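## Task

Take the yellow sponge off the low shelf and set it fully inside the tote on the bench. The tote must keep its position and heading, and the robot must not tip over or finish leaning. The sponge has to stay in the tote without the robot holding it there.

## Robot and tools

Robot: a single-arm Hello Robot Stretch 4, about 1.6 m tall. It has an omni-wheel base (rim no more than 0.23 m from the base origin), a lift that slides up a mast, a telescoping arm that reaches straight forward, a wrist with yaw, pitch and roll, and a two-finger gripper. Cameras: head_camera (mast top, looking forward and down; turn the base to aim it), head_left_camera and head_right_camera (fisheyes beside it, angled more steeply down, showing the base and arm), and wrist_camera (behind the fingers, looking along them, fingertips near the bottom of the picture). Loose objects may occasionally get a small shove from outside.

Frames: the base frame sits on the floor under the base centre, x forward, y left, z up. hand_pose is reported in it: a point between the open fingertips; with all wrist joints at 0 its axes line up with the base frame. The printed hand position may be slightly wrong. The odometry frame is the base frame as it was when the scene began.

execute_actions: argument "actions" is a list holding one action or nothing (empty just reports state and images). Optional "cameras": a list of names from head_camera, head_left_camera, head_right_camera, wrist_camera, or "all"; omitted, null or ["all"] gives every camera, [] gives none, an unknown name rejects the call. An action contains "base", "joints" or both, plus optional "pace" and "contact_limits"; alternatively it is only {"end_of_arm": "enable_torque"}, which re-powers any wrist or gripper motor that shut itself off.
- "base" holds exactly one key, each a relative offset measured from the base position in the latest state report: translate_m (metres, forward positive, -2 to 2, no turning), strafe_m (metres sideways, left positive, -2 to 2), rotate_rad (radians, counter-clockwise seen from above positive, -3.2 to 3.2).
- "joints" holds absolute targets by name: lift_m 0 to 1.2 m; arm_m 0 to 0.55 m extension; wrist_yaw_rad -1.134 to 4.276 (0 points ahead, positive to the left, 3.14 tucked back, above 3.4 the arm may interfere); wrist_pitch_rad -1.117 to 4.259 (0 level, 1.57 pointing down); wrist_roll_rad -1.117 to 4.259 (0 keeps the fingers level with each other, positive turns clockwise viewed from behind); gripper_m -0.038 to 0.141, the fingertip gap in metres (negative means the tips press together). Done tolerances: ±0.004 for lift, arm and gripper, ±0.02 for yaw and roll, ±0.05 for pitch. Joint targets outside range are clipped and noted; any other bad value or unknown key rejects the whole call with no motion.
- "pace": "slow", "default", "fast" or "max" (base up to 0.1/0.3/0.4/0.6 m/s and 1/2/3/4 rad/s). With lift above 0.2 the base is slowed further, down to 0.3 m/s and 1 rad/s at full height.
- "contact_limits": {"arm_m": value} from 0 (gentlest) to 0.75 (firmest), default 0.5; how hard the arm may push before stopping.
Motions in one action start together and may finish at different times; a single action runs at most 15 s. Parts left out of an action may still be driving toward an earlier target. Good first move: lift_m 0.4 with wrist_yaw_rad 0 in one action to unfold the wrist. If a result reports a stop, further motion calls in the same reply are skipped.

wait: "seconds" 0 to 10; commands nothing, returns state and images. zoom_image: "camera" plus "region" [x0, y0, x1, y1] in pixels from the top-left of that camera's latest full image, at most 504 by 504. read_manual: only returns licence texts (section "licences"). finished_scene: "scene" 1 or 2; ends that scene for good after the last command is held, reports success and gives the next task. Answering without any tool call ends everything.

Results: base_status and joint_status per motion: "done" (for the base, wheels turned as ordered even if slipping), "off_target" (stopped short, maybe still pushing), "contact_stop_at_<key>" (hit something; that part may go limp, a limp lift can sag, limp wheels can roll), "limit_stop_at_<name>" such as tilt (leaning beyond 6 degrees: lift, arm and wheels go limp until upright) or own_body (self-collision; move away from the body), "time_out", "torque_fault" (a wrist motor overloaded and went limp until enable_torque). on_its_own lists what happened without being commanded; "held at" there is the held target. lidar_m: 12 distances in metres, 30-degree sectors, first straight ahead and going counter-clockwise (4th left, 7th behind, 10th right); "-" means nothing seen or closer than 0.25 m; sees from about 0.15 m up, misses clear objects and thin legs. wrist_depth_mm: 7x7 grid of depths, 100 to 2000 mm, "-" unknown. base_odometry counts wheel turns (heading -3.142 to 3.142, left positive); if turned_by_wheels and turned_by_imu disagree by over about 0.1 rad, a collision or slip likely happened. base_tilt in degrees, forward and right positive, with a fixed bias up to about 1.5. motor_effort in percent of max, positive toward larger joint values, peak in brackets; wheel efforts positive mean turning right. A grip is not confirmed by gripper_m or "done"; look for a clear gripper effort change or the camera view.

Gripping: command a gap smaller than the object; squeezing more pulls it toward the wrist. If fingertips jam on a surface, raise the lift.

Avoid: dropping, slamming or shoving things hard; bumping or shifting the tote; driving or turning with more than 1 kg held while arm_m exceeds 0.2, especially at fast paces; steady high pushes with the gripper raised; pressing the gripper into things (torque faults); tilted-up and rolled wrist poses that trigger self-collision.

Each tool is called after ">>>" by a JSON object that holds its "name" and its "arguments", one argument or row to a line.

## Session

>>> {"name": "execute_actions", "arguments": {
  "actions": []
}}

Scene clock: 0.00 s.
base_odometry: x=+0.000 y=+0.000 heading=+0.000 (m, m, rad; odometry frame)
turned_by_wheels: +0.000 (rad since the last result)
turned_by_imu: +0.000 (rad since the last result)
base_tilt: forward=+0.8 right=-0.6 (deg)
lidar_m: 0.74 0.74 0.90 1.67 2.48 1.64 1.42 1.43 1.71 1.55 1.56 1.88
base_status: not commanded
joint_positions: lift_m=+0.166 arm_m=-0.002 wrist_yaw_rad=+3.173 wrist_pitch_rad=-0.004 wrist_roll_rad=+0.012 gripper_m=+0.057
joint_status: not commanded
motor_effort: lift_m=+20 arm_m=+0 wrist_yaw_rad=+3 wrist_pitch_rad=-5 wrist_roll_rad=+0 gripper_m=-4 wheel_0=+0 wheel_1=+0 wheel_2=+0 (%)
hand_pose: x=-0.1226 y=+0.0783 z=+0.3452 quat_wxyz=(-0.016, +0.002, +0.006, +1.000) (m; base frame)
wrist_depth_mm: - 131 - - - - - / - 123 173 1576 - - - / - 132 186 1576 - - - / 132 135 1537 1618 - - - / 1366 1464 1537 1661 - - - / 1160 1182 193 1281 196 1281 1281 / 798 778 891 866 878 866 917
pictures: head_camera, head_left_camera, head_right_camera, wrist_camera
Images, in order (width x height): head_camera 420x560, head_left_camera 420x672, head_right_camera 420x672, wrist_camera 616x392.

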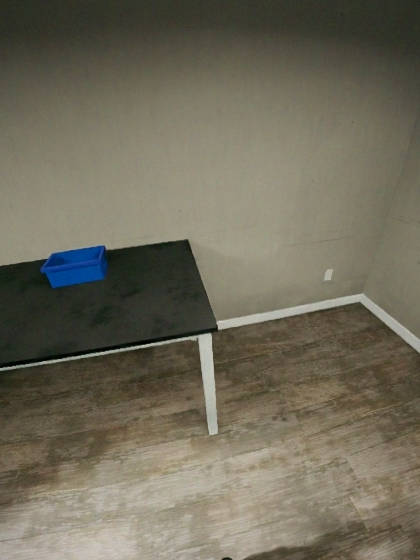

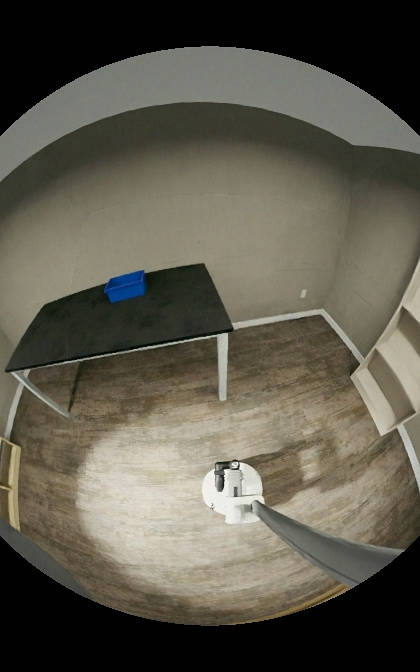

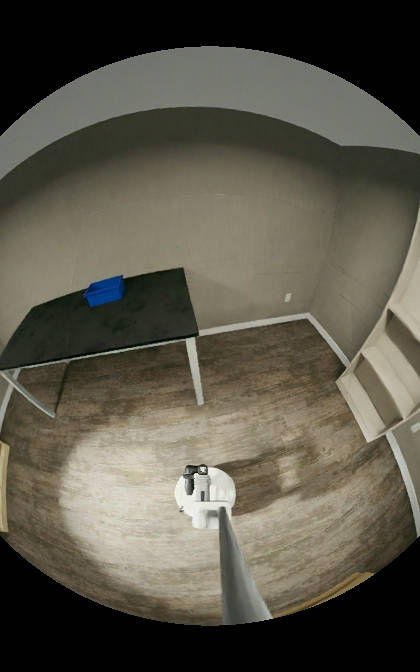

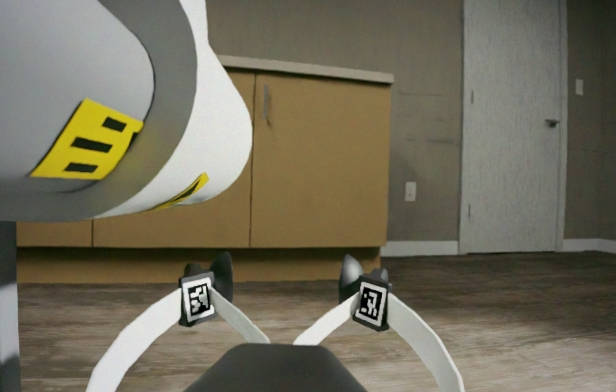

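>>> {"name": "zoom_image", "arguments": {
  "camera": "head_left_camera",
  "region": [0, 400, 120, 560]
}}

>>> {"name": "zoom_image", "arguments": {
  "camera": "head_right_camera",
  "region": [300, 240, 420, 480]
}}

>>> {"name": "zoom_image", "arguments": {
  "camera": "head_camera",
  "region": [0, 220, 240, 380]
}}

Region (0, 400, 120, 560) of head_left_camera's 420x672 image, scaled by 3.150, with more detail than that image has; it fills the left 378 columns of this view, and the rest is white.

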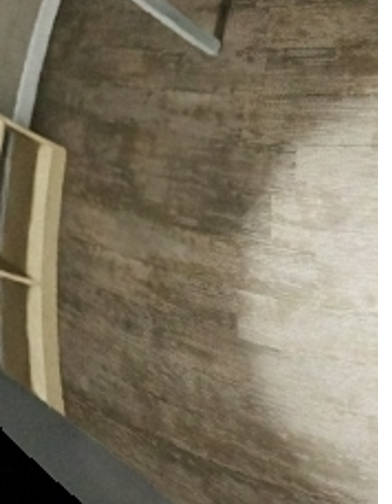

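Region (300, 240, 420, 480) of head_right_camera's 420x672 image, scaled by 2.100, with more detail than that image has.

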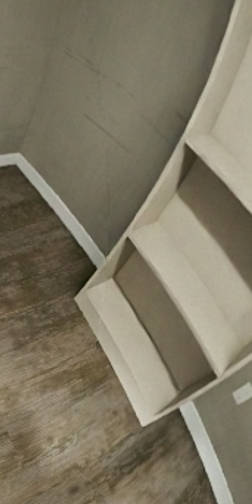

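Region (0, 220, 240, 380) of head_camera's 420x560 image, scaled by 2.100, with more detail than that image has.

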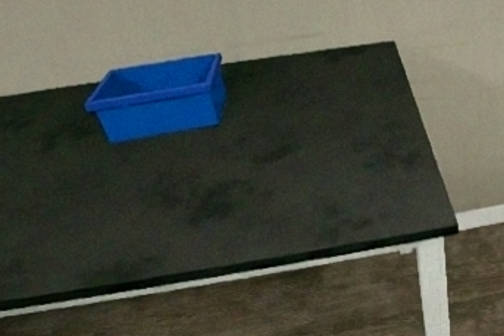

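>>> {"name": "execute_actions", "arguments": {
  "actions": [
    {"base": {"rotate_rad": 1.87}, "joints": {"lift_m": 0.4, "wrist_yaw_rad": 0}, "pace": "fast"}
  ]
}}

Scene clock: 14.77 s.
base_odometry: x=+0.000 y=+0.000 heading=+1.869 (m, m, rad; odometry frame)
turned_by_wheels: +1.869 (rad since the last result)
turned_by_imu: +1.852 (rad since the last result)
base_tilt: forward=+0.7 right=-0.6 (deg)
lidar_m: 2.47 2.68 1.44 1.42 1.54 1.93 1.55 2.03 0.77 0.73 0.80 1.19
base_status: done
joint_positions: lift_m=+0.400 arm_m=-0.002 wrist_yaw_rad=+0.001 wrist_pitch_rad=-0.004 wrist_roll_rad=+0.012 gripper_m=+0.057
joint_status: all done
motor_effort: lift_m=+24(26) arm_m=+0(0) wrist_yaw_rad=+0(7) wrist_pitch_rad=-7(5) wrist_roll_rad=+0(0) gripper_m=-2(5) wheel_0=-6(18) wheel_1=-6(17) wheel_2=-3(14) (%)
hand_pose: x=+0.4571 y=-0.0873 z=+0.5792 quat_wxyz=(+1.000, +0.006, -0.002, +0.000) (m; base frame)
wrist_depth_mm: - - - - - - - / - - - - - - - / - - - - - - 1308 / - - - - - - - / - - - - - - - / 1756 1863 192 1921 196 - - / 1255 1205 1336 1308 1336 1308 1366
pictures: head_camera, head_left_camera, head_right_camera, wrist_camera
Images, in order (width x height): head_camera 420x560, head_left_camera 420x672, head_right_camera 420x672, wrist_camera 616x392.

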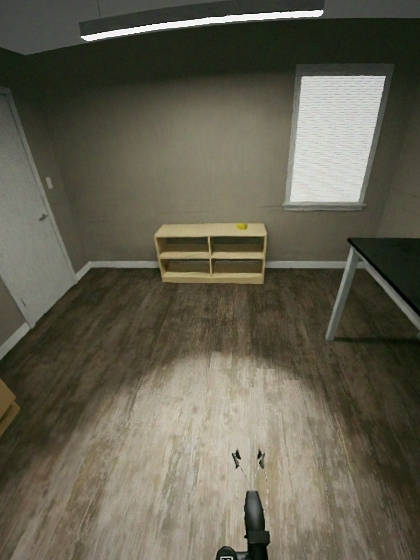

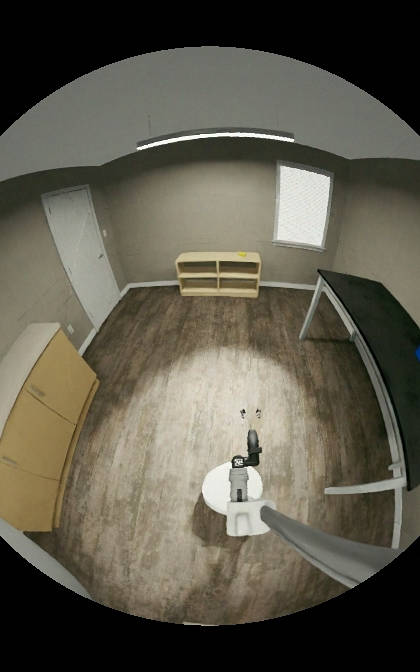

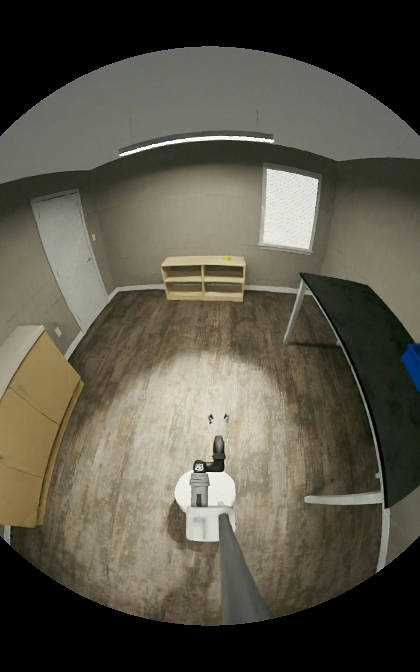

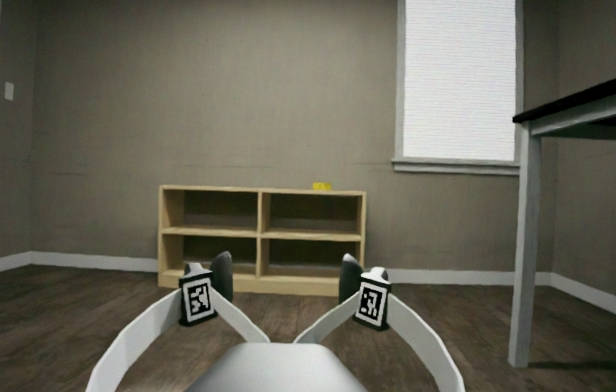

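>>> {"name": "zoom_image", "arguments": {
  "camera": "head_camera",
  "region": [140, 200, 290, 300]
}}

>>> {"name": "zoom_image", "arguments": {
  "camera": "wrist_camera",
  "region": [260, 160, 380, 220]
}}

Region (140, 200, 290, 300) of head_camera's 420x560 image, scaled by 3.360, with more detail than that image has.

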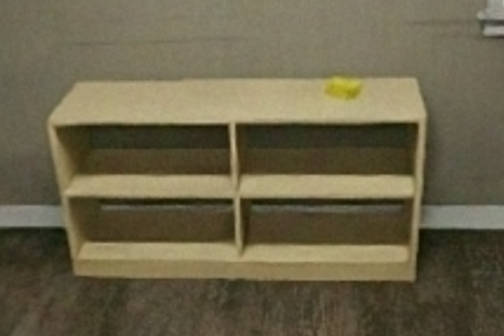

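Region (260, 160, 380, 220) of wrist_camera's 616x392 image, scaled by 4.200.

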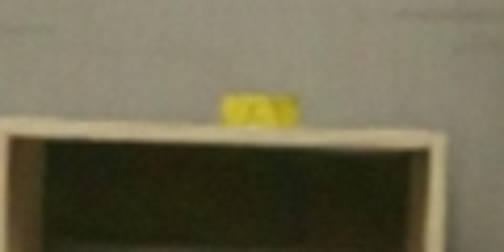

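>>> {"name": "execute_actions", "arguments": {
  "actions": [
    {"base": {"translate_m": 1.9}, "joints": {"lift_m": 0.9, "arm_m": 0.25, "wrist_pitch_rad": 1.2, "gripper_m": 0.14}, "pace": "max"}
  ]
}}

Scene clock: 47.77 s.
base_odometry: x=-0.559 y=+1.816 heading=+1.870 (m, m, rad; odometry frame)
turned_by_wheels: +0.001 (rad since the last result)
turned_by_imu: -0.002 (rad since the last result)
base_tilt: forward=+0.8 right=-0.6 (deg)
lidar_m: 0.57 0.66 1.53 1.87 1.70 2.00 3.82 1.23 0.94 1.47 0.79 0.61
base_status: done
joint_positions: lift_m=+0.900 arm_m=+0.249 wrist_yaw_rad=+0.000 wrist_pitch_rad=+1.201 wrist_roll_rad=+0.012 gripper_m=+0.140
joint_status: all done
motor_effort: lift_m=+22(26) arm_m=+8(9) wrist_yaw_rad=+1(1) wrist_pitch_rad=-2(3) wrist_roll_rad=+0(0) gripper_m=-1(8) wheel_0=+5(13) wheel_1=+5(14) wheel_2=+2(16) (%)
hand_pose: x=+0.5239 y=-0.0874 z=+0.8091 quat_wxyz=(+0.825, +0.005, +0.565, -0.003) (m; base frame)
wrist_depth_mm: 508 512 521 530 535 544 554 / 480 488 492 496 500 466 521 / 452 459 466 473 480 477 492 / 436 433 445 445 452 459 462 / 917 676 661 676 436 445 442 / 960 196 976 931 676 683 991 / 917 931 931 150 946 960 960
pictures: head_camera, head_left_camera, head_right_camera, wrist_camera
Images, in order (width x height): head_camera 420x560, head_left_camera 420x672, head_right_camera 420x672, wrist_camera 616x392.

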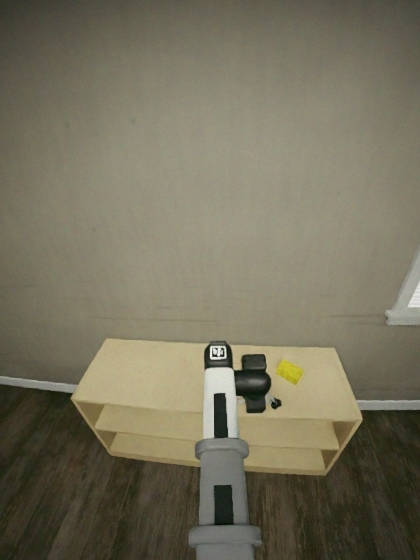

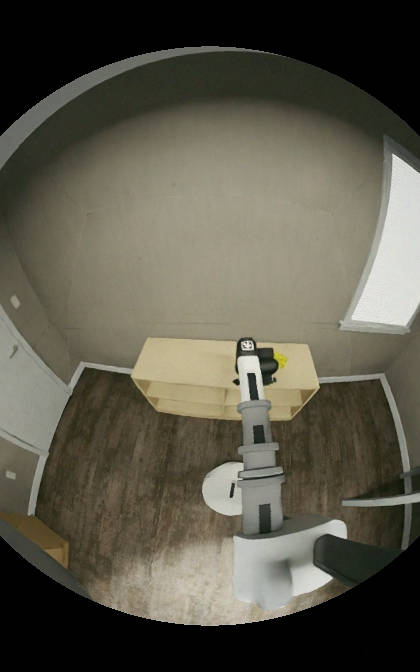

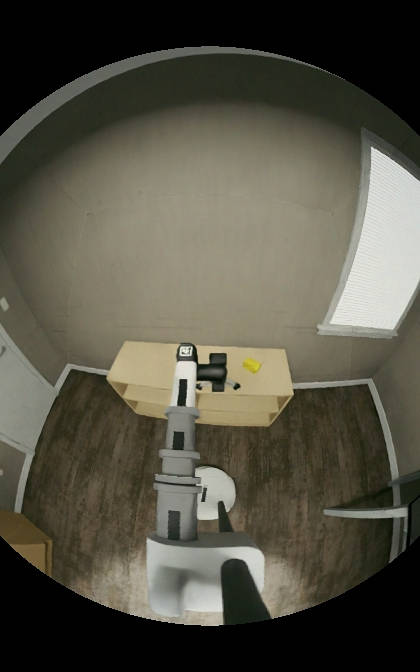

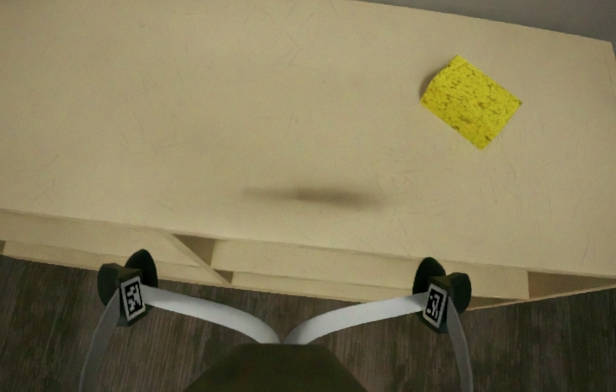

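>>> {"name": "zoom_image", "arguments": {
  "camera": "wrist_camera",
  "region": [380, 30, 560, 170]
}}

>>> {"name": "zoom_image", "arguments": {
  "camera": "head_camera",
  "region": [190, 330, 370, 440]
}}

Region (380, 30, 560, 170) of wrist_camera's 616x392 image, scaled by 2.800.

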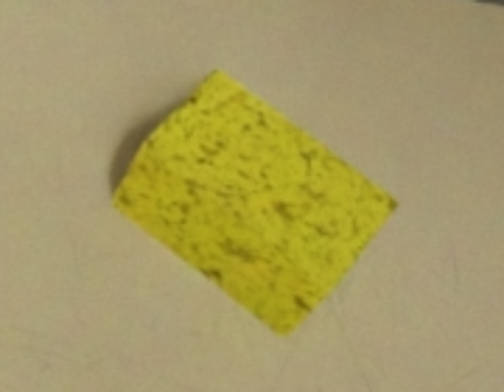

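Region (190, 330, 370, 440) of head_camera's 420x560 image, scaled by 2.800, with more detail than that image has.

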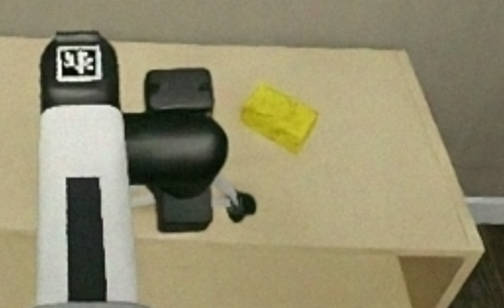

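>>> {"name": "execute_actions", "arguments": {
  "actions": [
    {"base": {"strafe_m": -0.298}, "joints": {"lift_m": 0.85, "arm_m": 0.506, "wrist_yaw_rad": 0.83, "wrist_pitch_rad": 1.4, "wrist_roll_rad": 0.0, "gripper_m": 0.12}, "pace": "fast"}
  ]
}}

Scene clock: 152.67 s.
base_odometry: x=-0.275 y=+1.903 heading=+1.870 (m, m, rad; odometry frame)
turned_by_wheels: +0.000 (rad since the last result)
turned_by_imu: +0.000 (rad since the last result)
base_tilt: forward=+0.8 right=-0.6 (deg)
lidar_m: 0.55 0.60 0.91 2.16 1.92 2.44 2.10 0.84 0.69 1.55 1.19 0.56
base_status: done
joint_positions: lift_m=+0.850 arm_m=+0.505 wrist_yaw_rad=+0.830 wrist_pitch_rad=+1.400 wrist_roll_rad=+0.000 gripper_m=+0.120
joint_status: all done
motor_effort: lift_m=+17(19) arm_m=+8(9) wrist_yaw_rad=+2(8) wrist_pitch_rad=+1(3) wrist_roll_rad=-1(2) gripper_m=-1(2) wheel_0=+4(18) wheel_1=-4(14) wheel_2=+0(1) (%)
hand_pose: x=+0.7730 y=-0.0229 z=+0.7442 quat_wxyz=(+0.700, -0.260, +0.590, +0.308) (m; base frame)
wrist_depth_mm: 373 377 377 384 315 230 193 / 368 368 370 375 366 260 213 / 362 362 366 366 377 300 241 / 351 355 355 359 364 355 273 / 345 345 347 312 357 362 307 / 340 211 304 306 197 353 359 / 878 334 340 145 342 345 347
pictures: head_camera, head_left_camera, head_right_camera, wrist_camera
Images, in order (width x height): head_camera 420x560, head_left_camera 420x672, head_right_camera 420x672, wrist_camera 616x392.

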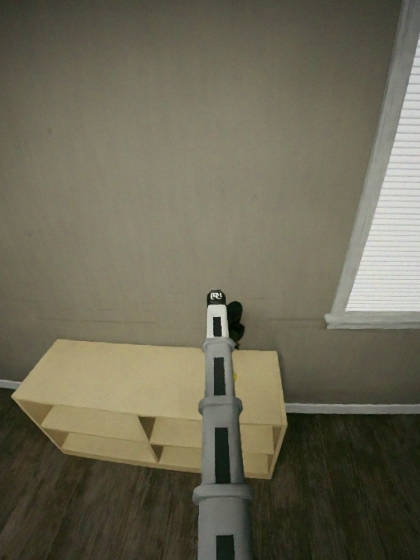

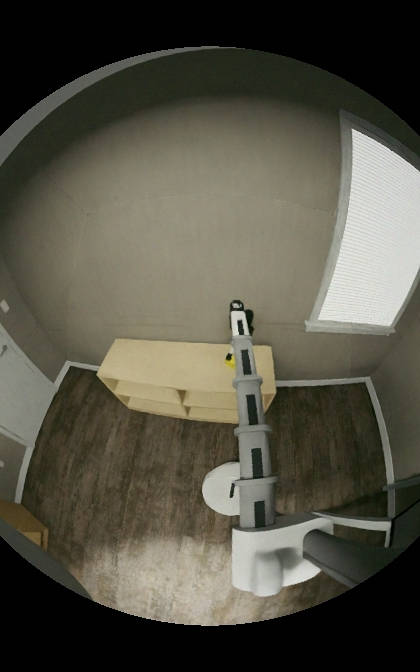

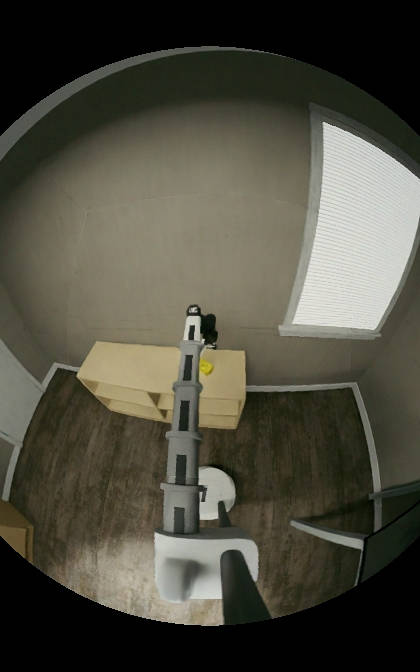

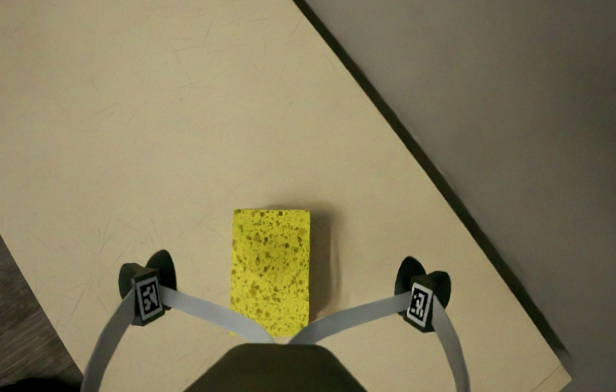

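>>> {"name": "execute_actions", "arguments": {
  "actions": [
    {"joints": {"lift_m": 0.763, "arm_m": 0.49, "gripper_m": 0.105}, "pace": "fast"}
  ],
  "cameras": ["wrist_camera", "head_right_camera"]
}}

Scene clock: 169.43 s.
base_odometry: x=-0.275 y=+1.903 heading=+1.870 (m, m, rad; odometry frame)
turned_by_wheels: +0.000 (rad since the last result)
turned_by_imu: +0.000 (rad since the last result)
base_tilt: forward=+0.8 right=-0.6 (deg)
lidar_m: 0.54 0.62 0.90 2.15 1.94 2.44 2.11 0.83 0.69 1.55 1.17 0.56
base_status: not commanded
joint_positions: lift_m=+0.763 arm_m=+0.491 wrist_yaw_rad=+0.830 wrist_pitch_rad=+1.400 wrist_roll_rad=+0.000 gripper_m=+0.105
joint_status: all done
motor_effort: lift_m=+16(16) arm_m=-8(9) wrist_yaw_rad=+3(3) wrist_pitch_rad=-1(1) wrist_roll_rad=-2(2) gripper_m=-1(1) wheel_0=+3(3) wheel_1=-4(4) wheel_2=+0(0) (%)
hand_pose: x=+0.7598 y=-0.0229 z=+0.6572 quat_wxyz=(+0.700, -0.260, +0.590, +0.308) (m; base frame)
wrist_depth_mm: 283 287 289 291 296 248 209 / 278 282 283 289 290 281 229 / 271 273 278 281 281 286 257 / 265 270 270 229 277 281 289 / 262 264 224 225 271 274 278 / 256 254 220 220 195 268 271 / 251 253 255 142 260 263 264
pictures: head_right_camera, wrist_camera
Images, in order (width x height): head_right_camera 420x672, wrist_camera 616x392.

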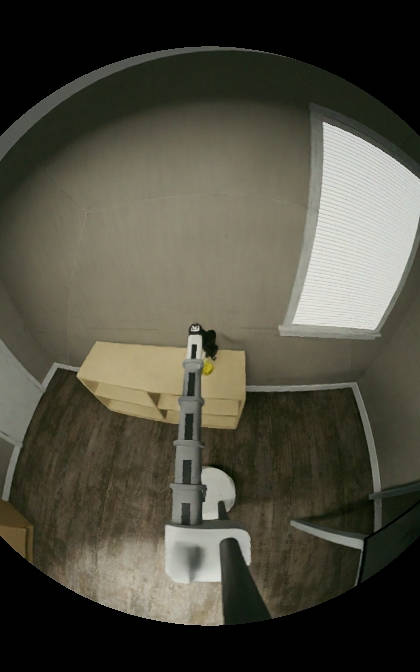

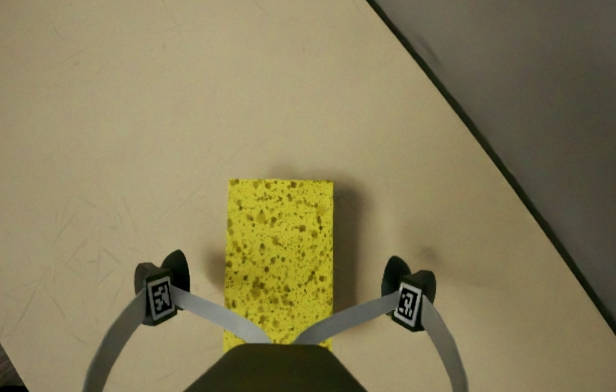

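>>> {"name": "execute_actions", "arguments": {
  "actions": [
    {"joints": {"lift_m": 0.754, "gripper_m": 0.02}, "pace": "fast"}
  ],
  "cameras": ["wrist_camera", "head_right_camera"]
}}

Scene clock: 177.70 s.
base_odometry: x=-0.275 y=+1.903 heading=+1.870 (m, m, rad; odometry frame)
turned_by_wheels: +0.000 (rad since the last result)
turned_by_imu: +0.000 (rad since the last result)
base_tilt: forward=+0.7 right=-0.6 (deg)
lidar_m: 0.55 0.60 0.90 2.17 1.95 2.46 2.10 0.82 0.70 1.56 1.18 0.57
base_status: not commanded
joint_positions: lift_m=+0.754 arm_m=+0.491 wrist_yaw_rad=+0.830 wrist_pitch_rad=+1.400 wrist_roll_rad=+0.000 gripper_m=+0.020
joint_status: all done
motor_effort: lift_m=+16(17) arm_m=-8(8) wrist_yaw_rad=+2(2) wrist_pitch_rad=+0(0) wrist_roll_rad=-2(1) gripper_m=-20(22) wheel_0=+4(4) wheel_1=-4(4) wheel_2=+0(0) (%)
hand_pose: x=+0.7598 y=-0.0229 z=+0.6482 quat_wxyz=(+0.700, -0.260, +0.590, +0.308) (m; base frame)
wrist_depth_mm: 273 276 279 282 286 248 208 / 270 271 273 276 278 279 229 / 263 265 267 272 274 278 258 / 258 260 260 209 268 270 285 / 252 255 205 204 260 266 267 / 248 175 198 200 187 259 260 / 242 244 246 150 253 254 256
pictures: head_right_camera, wrist_camera
Images, in order (width x height): head_right_camera 420x672, wrist_camera 616x392.

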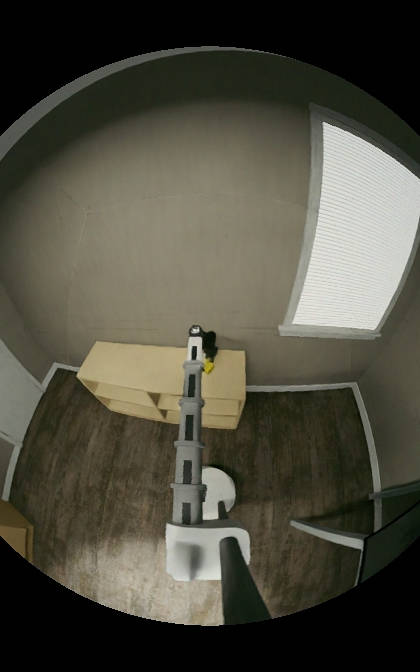

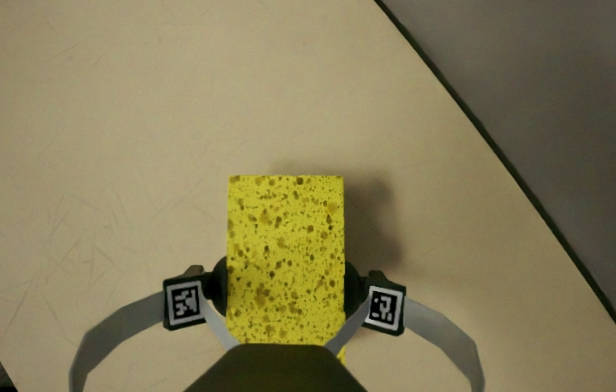

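>>> {"name": "execute_actions", "arguments": {
  "actions": [
    {"base": {"translate_m": -1.2}, "joints": {"lift_m": 0.95, "arm_m": 0.1, "wrist_yaw_rad": 0.0}, "pace": "max"}
  ]
}}

Scene clock: 258.40 s.
base_odometry: x=+0.078 y=+0.757 heading=+1.869 (m, m, rad; odometry frame)
turned_by_wheels: -0.001 (rad since the last result)
turned_by_imu: +0.000 (rad since the last result)
base_tilt: forward=+0.7 right=-0.6 (deg)
lidar_m: 1.73 1.90 2.33 1.66 1.79 2.67 2.30 0.69 0.54 0.50 0.54 0.83
base_status: done
joint_positions: lift_m=+0.950 arm_m=+0.101 wrist_yaw_rad=+0.000 wrist_pitch_rad=+1.401 wrist_roll_rad=+0.000 gripper_m=+0.020
joint_status: all done
motor_effort: lift_m=+23(27) arm_m=-8(10) wrist_yaw_rad=+2(6) wrist_pitch_rad=-1(2) wrist_roll_rad=-1(2) gripper_m=-20(20) wheel_0=-7(12) wheel_1=-6(12) wheel_2=+2(15) (%)
hand_pose: x=+0.3212 y=-0.0874 z=+0.8436 quat_wxyz=(+0.765, +0.000, +0.644, +0.000) (m; base frame)
wrist_depth_mm: 1078 1118 1118 1138 1138 1160 854 / 1078 1118 1078 1118 1118 1138 1160 / 1078 1078 1078 1098 1118 1138 1098 / 1060 1060 1060 208 1060 1060 1098 / 1025 1025 204 204 1042 1078 1078 / 991 177 198 200 187 1042 1042 / 976 976 798 150 1042 991 1025
pictures: head_camera, head_left_camera, head_right_camera, wrist_camera
Images, in order (width x height): head_camera 420x560, head_left_camera 420x672, head_right_camera 420x672, wrist_camera 616x392.

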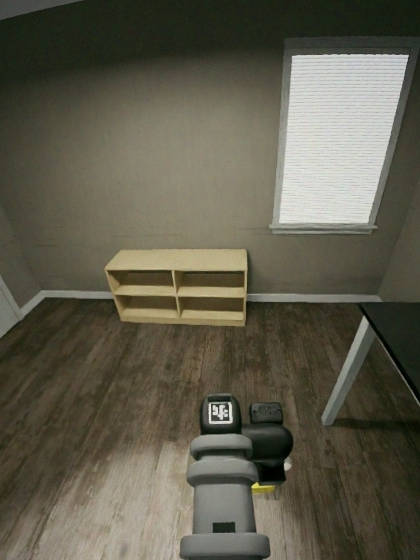

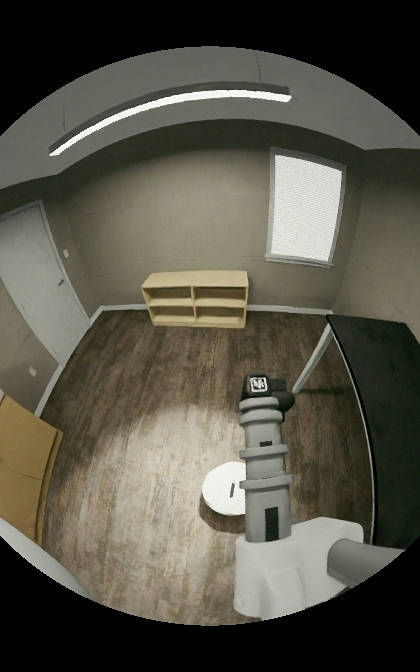

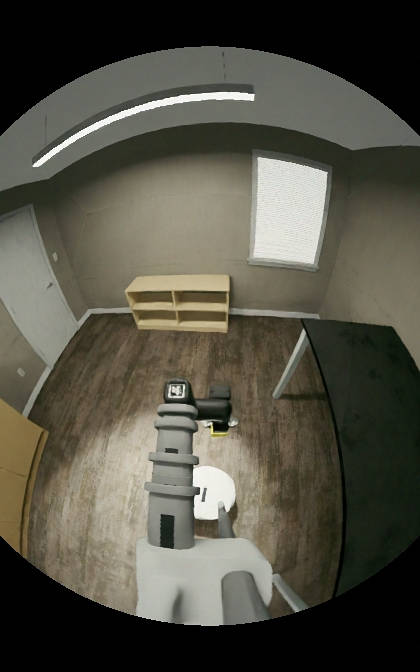

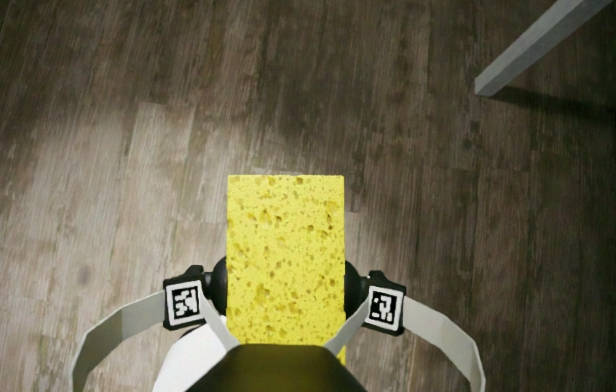

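>>> {"name": "execute_actions", "arguments": {
  "actions": [
    {"base": {"rotate_rad": -1.81}, "joints": {"lift_m": 1.2}, "pace": "max"}
  ]
}}

Scene clock: 268.13 s.
base_odometry: x=+0.078 y=+0.757 heading=+0.060 (m, m, rad; odometry frame)
turned_by_wheels: -1.809 (rad since the last result)
turned_by_imu: -1.792 (rad since the last result)
base_tilt: forward=+0.8 right=-0.6 (deg)
lidar_m: 0.52 0.53 0.67 1.74 1.79 2.54 1.67 1.69 2.07 2.29 0.91 0.59
base_status: done
joint_positions: lift_m=+1.200 arm_m=+0.101 wrist_yaw_rad=+0.000 wrist_pitch_rad=+1.400 wrist_roll_rad=+0.000 gripper_m=+0.020
joint_status: all done
motor_effort: lift_m=+23(27) arm_m=-8(8) wrist_yaw_rad=+2(2) wrist_pitch_rad=-1(2) wrist_roll_rad=-1(1) gripper_m=-21(20) wheel_0=+6(14) wheel_1=+7(11) wheel_2=+4(12) (%)
hand_pose: x=+0.3212 y=-0.0874 z=+1.0937 quat_wxyz=(+0.765, +0.000, +0.644, +0.000) (m; base frame)
wrist_depth_mm: 421 427 430 430 439 445 452 / 421 427 1366 1366 1430 1397 1397 / 1308 1308 1308 1336 1336 1366 1336 / 1255 1281 1281 209 1336 1336 1366 / 1255 1281 204 205 1281 1308 1308 / 1255 176 198 200 187 1255 1336 / 1182 1229 1025 150 1255 1229 1255
pictures: head_camera, head_left_camera, head_right_camera, wrist_camera
Images, in order (width x height): head_camera 420x560, head_left_camera 420x672, head_right_camera 420x672, wrist_camera 616x392.

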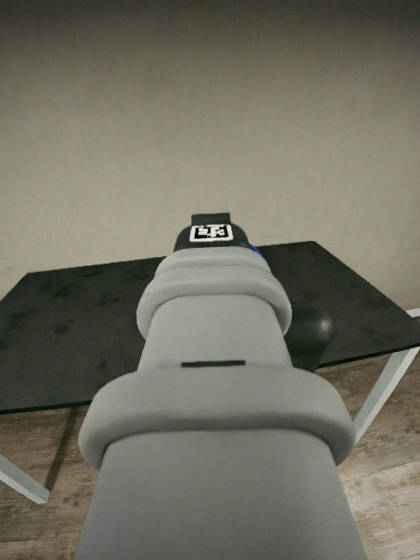

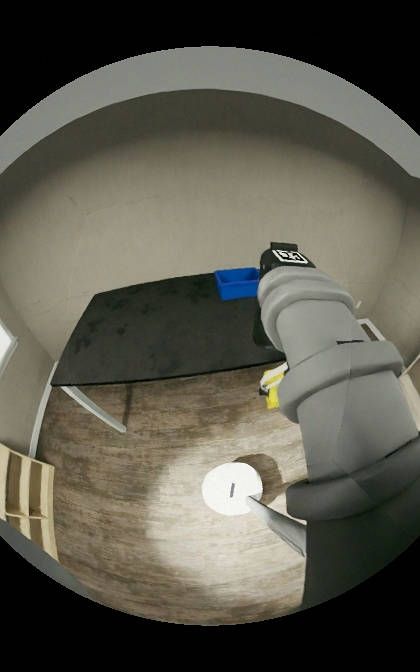

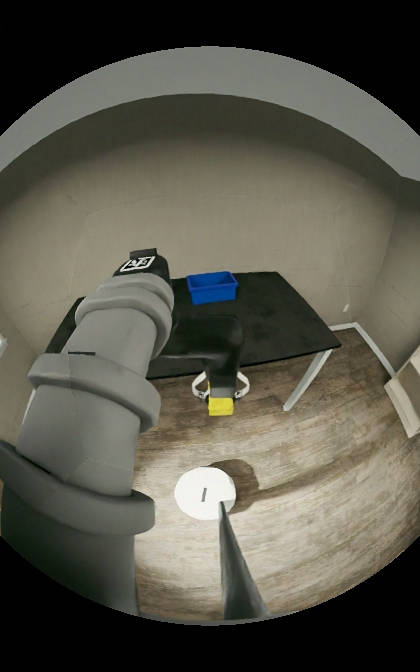

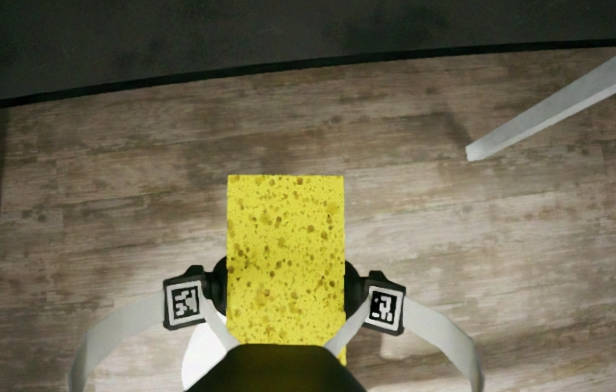

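>>> {"name": "zoom_image", "arguments": {
  "camera": "head_right_camera",
  "region": [150, 250, 300, 430]
}}

>>> {"name": "zoom_image", "arguments": {
  "camera": "head_left_camera",
  "region": [180, 250, 300, 330]
}}

Region (150, 250, 300, 430) of head_right_camera's 420x672 image, scaled by 2.800, with more detail than that image has.

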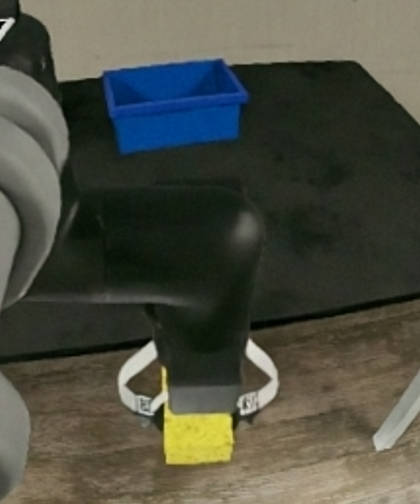

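Region (180, 250, 300, 330) of head_left_camera's 420x672 image, scaled by 4.200, with more detail than that image has.

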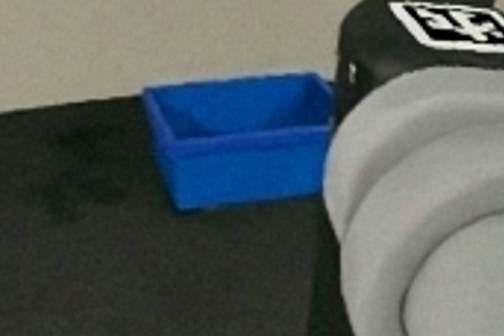

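>>> {"name": "execute_actions", "arguments": {
  "actions": [
    {"base": {"translate_m": 0.42}, "joints": {"arm_m": 0.38, "wrist_yaw_rad": 0.15, "wrist_pitch_rad": 1.05}, "pace": "fast"}
  ]
}}

Scene clock: 335.20 s.
base_odometry: x=+0.497 y=+0.782 heading=+0.061 (m, m, rad; odometry frame)
turned_by_wheels: +0.001 (rad since the last result)
turned_by_imu: +0.000 (rad since the last result)
base_tilt: forward=+0.8 right=-0.6 (deg)
lidar_m: 0.25 0.25 0.25 0.31 1.84 2.31 2.10 2.09 2.58 2.23 0.25 0.25
base_status: done
joint_positions: lift_m=+1.200 arm_m=+0.379 wrist_yaw_rad=+0.150 wrist_pitch_rad=+1.051 wrist_roll_rad=+0.000 gripper_m=+0.020
joint_status: all done
motor_effort: lift_m=+23(23) arm_m=+8(12) wrist_yaw_rad=+2(11) wrist_pitch_rad=-3(7) wrist_roll_rad=-1(1) gripper_m=-22(18) wheel_0=+6(12) wheel_1=+8(12) wheel_2=-1(13) (%)
hand_pose: x=+0.7042 y=-0.0650 z=+1.1276 quat_wxyz=(+0.863, -0.037, +0.500, +0.065) (m; base frame)
wrist_depth_mm: 477 492 492 496 492 484 477 / 544 539 554 559 549 569 564 / 504 512 521 525 535 544 559 / 466 455 349 208 379 500 504 / 436 377 204 204 433 459 466 / 407 176 198 201 187 415 433 / 377 307 384 150 394 320 404
pictures: head_camera, head_left_camera, head_right_camera, wrist_camera
Images, in order (width x height): head_camera 420x560, head_left_camera 420x672, head_right_camera 420x672, wrist_camera 616x392.

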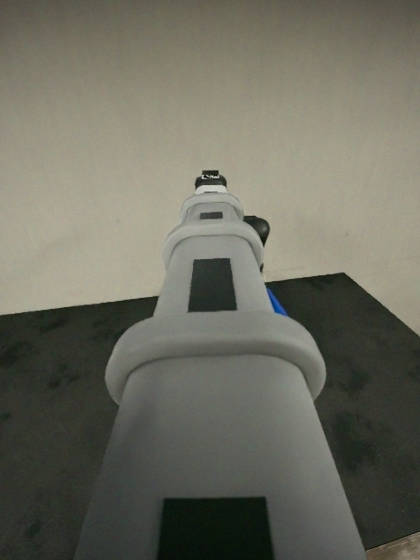

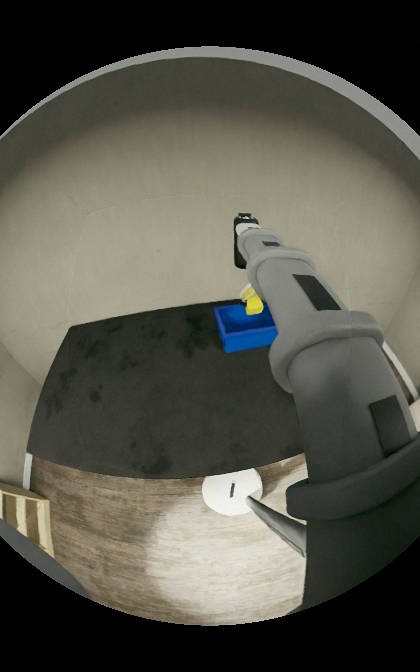

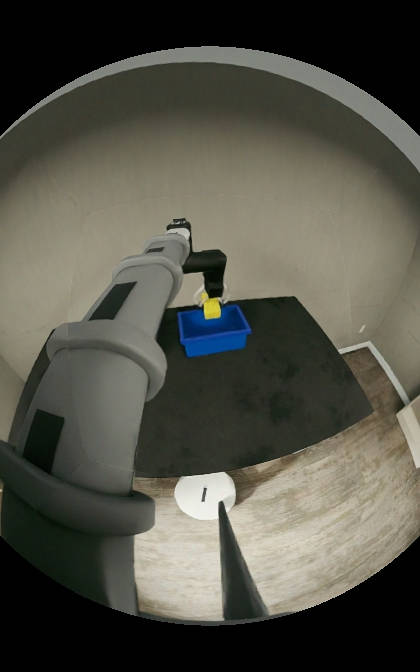

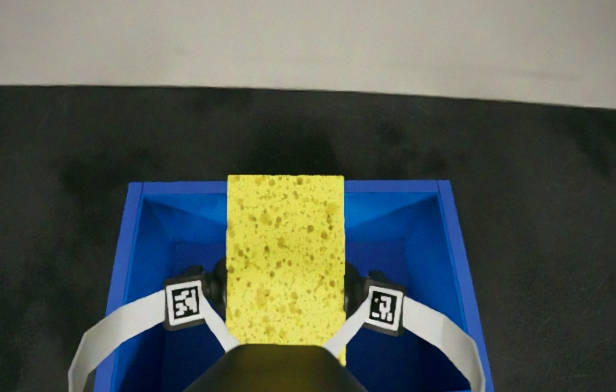

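>>> {"name": "execute_actions", "arguments": {
  "actions": [
    {"joints": {"arm_m": 0.486, "wrist_pitch_rad": 1.4, "lift_m": 1.19}, "pace": "fast"}
  ],
  "cameras": ["wrist_camera", "head_right_camera", "head_left_camera"]
}}

Scene clock: 360.17 s.
base_odometry: x=+0.497 y=+0.782 heading=+0.061 (m, m, rad; odometry frame)
turned_by_wheels: +0.000 (rad since the last result)
turned_by_imu: +0.000 (rad since the last result)
base_tilt: forward=+0.8 right=-0.6 (deg)
lidar_m: 0.25 0.25 0.25 0.29 1.86 2.33 2.12 2.08 2.57 2.23 0.25 0.25
base_status: not commanded
joint_positions: lift_m=+1.190 arm_m=+0.485 wrist_yaw_rad=+0.150 wrist_pitch_rad=+1.400 wrist_roll_rad=+0.000 gripper_m=+0.020
joint_status: all done
motor_effort: lift_m=+17(21) arm_m=+8(9) wrist_yaw_rad=+3(3) wrist_pitch_rad=-1(4) wrist_roll_rad=-1(1) gripper_m=-22(20) wheel_0=+6(6) wheel_1=+7(7) wheel_2=-1(1) (%)
hand_pose: x=+0.7169 y=-0.0791 z=+1.0842 quat_wxyz=(+0.763, -0.048, +0.643, +0.057) (m; base frame)
wrist_depth_mm: 413 413 418 421 427 433 439 / 402 407 410 415 418 421 430 / 392 283 294 301 304 415 418 / 384 345 379 208 399 404 410 / 373 342 205 205 387 397 399 / 366 176 198 202 187 306 394 / 362 296 312 150 306 268 387
pictures: head_left_camera, head_right_camera, wrist_camera
Images, in order (width x height): head_left_camera 420x672, head_right_camera 420x672, wrist_camera 616x392.

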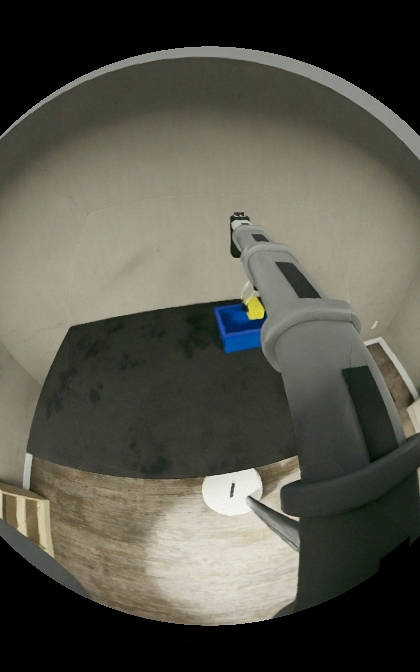

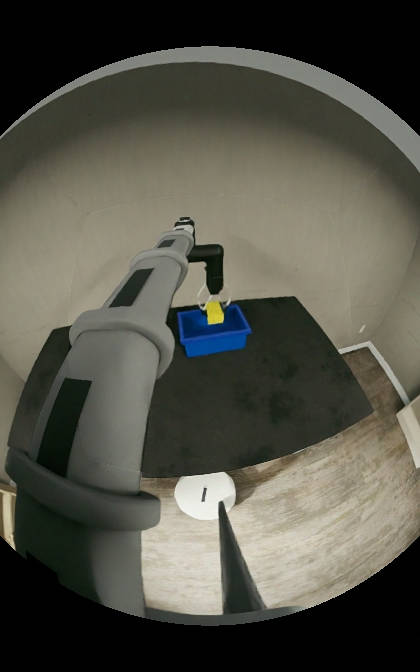

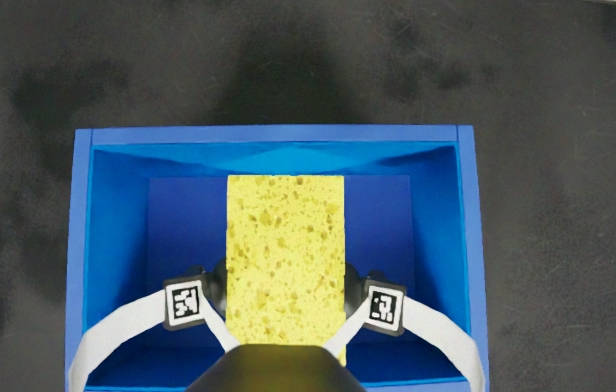

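>>> {"name": "execute_actions", "arguments": {
  "actions": [
    {"joints": {"lift_m": 1.066}, "pace": "fast"}
  ],
  "cameras": ["wrist_camera", "head_right_camera"]
}}

Scene clock: 374.13 s.
base_odometry: x=+0.497 y=+0.782 heading=+0.061 (m, m, rad; odometry frame)
turned_by_wheels: +0.000 (rad since the last result)
turned_by_imu: +0.000 (rad since the last result)
base_tilt: forward=+0.8 right=-0.6 (deg)
lidar_m: 0.25 0.25 0.25 0.30 1.84 2.30 2.09 2.10 2.60 2.24 0.25 0.25
base_status: not commanded
joint_positions: lift_m=+1.066 arm_m=+0.485 wrist_yaw_rad=+0.150 wrist_pitch_rad=+1.400 wrist_roll_rad=+0.000 gripper_m=+0.020
joint_status: all done
motor_effort: lift_m=+16(15) arm_m=+8(8) wrist_yaw_rad=+2(1) wrist_pitch_rad=-1(0) wrist_roll_rad=-1(1) gripper_m=-22(22) wheel_0=+6(6) wheel_1=+8(7) wheel_2=-1(1) (%)
hand_pose: x=+0.7169 y=-0.0791 z=+0.9602 quat_wxyz=(+0.763, -0.048, +0.643, +0.057) (m; base frame)
wrist_depth_mm: 282 220 224 226 229 298 300 / 167 171 175 179 179 179 179 / 214 258 264 271 272 229 185 / 228 266 265 208 271 246 181 / 226 259 205 204 268 245 186 / 224 176 198 200 187 230 185 / 208 249 252 150 255 207 -
pictures: head_right_camera, wrist_camera
Images, in order (width x height): head_right_camera 420x672, wrist_camera 616x392.

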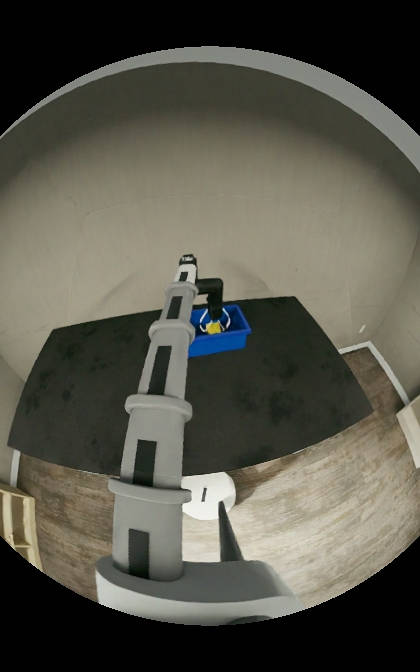

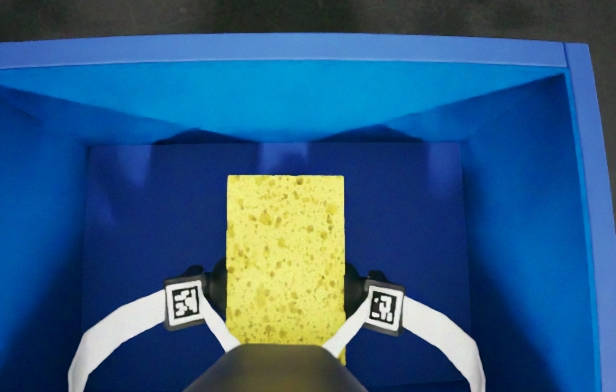

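>>> {"name": "execute_actions", "arguments": {
  "actions": [
    {"joints": {"lift_m": 1.061, "gripper_m": 0.082}, "pace": "fast"}
  ],
  "cameras": ["wrist_camera"]
}}

Scene clock: 379.83 s.
base_odometry: x=+0.497 y=+0.782 heading=+0.061 (m, m, rad; odometry frame)
turned_by_wheels: +0.000 (rad since the last result)
turned_by_imu: +0.000 (rad since the last result)
base_tilt: forward=+0.7 right=-0.6 (deg)
lidar_m: 0.25 0.25 0.25 0.28 1.87 2.30 2.09 2.11 2.56 2.22 0.25 0.25
base_status: not commanded
joint_positions: lift_m=+1.061 arm_m=+0.485 wrist_yaw_rad=+0.150 wrist_pitch_rad=+1.400 wrist_roll_rad=+0.000 gripper_m=+0.082
joint_status: all done
motor_effort: lift_m=+16(17) arm_m=+8(8) wrist_yaw_rad=+2(2) wrist_pitch_rad=-1(1) wrist_roll_rad=-1(1) gripper_m=-2(24) wheel_0=+6(6) wheel_1=+7(7) wheel_2=-1(1) (%)
hand_pose: x=+0.7169 y=-0.0791 z=+0.9552 quat_wxyz=(+0.763, -0.048, +0.643, +0.057) (m; base frame)
wrist_depth_mm: 215 216 155 156 159 227 296 / 167 171 175 178 179 179 177 / 216 257 266 267 271 229 185 / 228 260 262 220 266 245 180 / 227 255 216 216 263 245 186 / 224 249 210 212 194 244 186 / 221 246 246 149 252 227 -
pictures: wrist_camera
Images, in order (width x height): wrist_camera 616x392.

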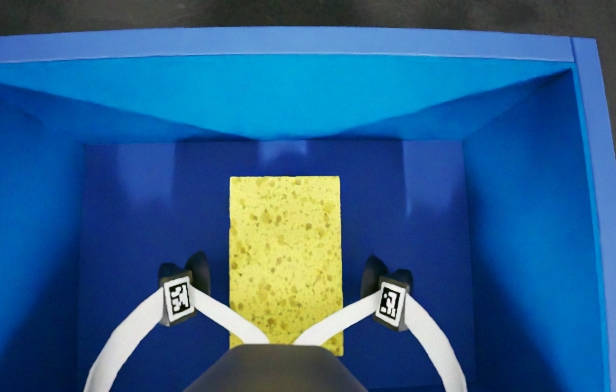

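>>> {"name": "execute_actions", "arguments": {
  "actions": [
    {"joints": {"lift_m": 1.19}, "pace": "max"}
  ],
  "cameras": ["wrist_camera", "head_right_camera"]
}}

Scene clock: 384.80 s.
base_odometry: x=+0.497 y=+0.782 heading=+0.061 (m, m, rad; odometry frame)
turned_by_wheels: +0.000 (rad since the last result)
turned_by_imu: +0.000 (rad since the last result)
base_tilt: forward=+0.8 right=-0.6 (deg)
lidar_m: 0.25 0.25 0.25 0.29 1.85 2.34 2.11 2.11 2.58 2.23 0.25 0.25
base_status: not commanded
joint_positions: lift_m=+1.190 arm_m=+0.485 wrist_yaw_rad=+0.150 wrist_pitch_rad=+1.400 wrist_roll_rad=+0.000 gripper_m=+0.082
joint_status: all done
motor_effort: lift_m=+23(27) arm_m=+8(8) wrist_yaw_rad=+2(2) wrist_pitch_rad=+0(1) wrist_roll_rad=-1(1) gripper_m=-1(2) wheel_0=+6(6) wheel_1=+8(7) wheel_2=-1(1) (%)
hand_pose: x=+0.7169 y=-0.0791 z=+1.0837 quat_wxyz=(+0.763, -0.048, +0.643, +0.057) (m; base frame)
wrist_depth_mm: 415 415 421 421 430 433 439 / 402 404 410 410 418 424 427 / 394 286 294 300 304 413 418 / 387 345 389 392 394 404 410 / 377 340 387 345 387 399 399 / 366 272 334 338 193 306 394 / 359 281 314 149 303 281 384
pictures: head_right_camera, wrist_camera
Images, in order (width x height): head_right_camera 420x672, wrist_camera 616x392.

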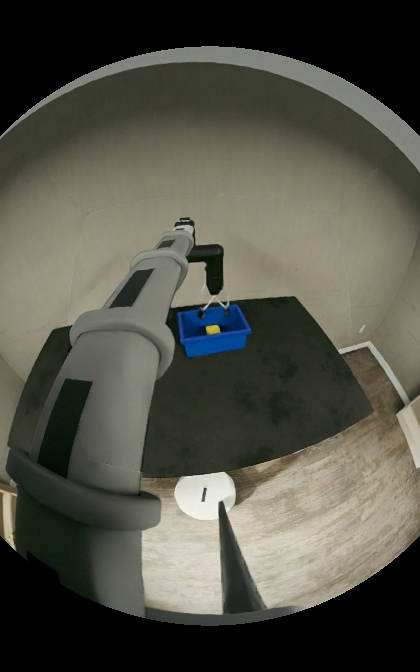

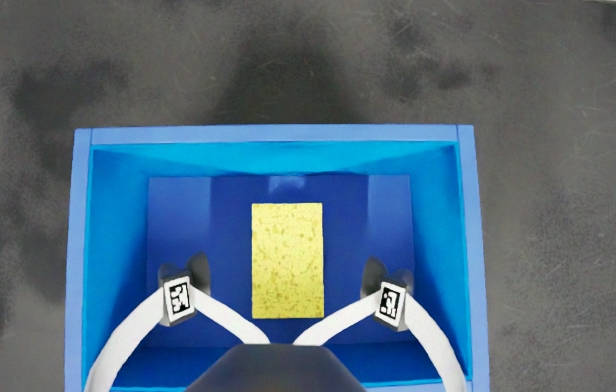

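The sponge is lying flat inside the tote, and the tote has not moved.

>>> {"name": "finished_scene", "arguments": {
  "scene": 1
}}

The scene is finished: the task was done.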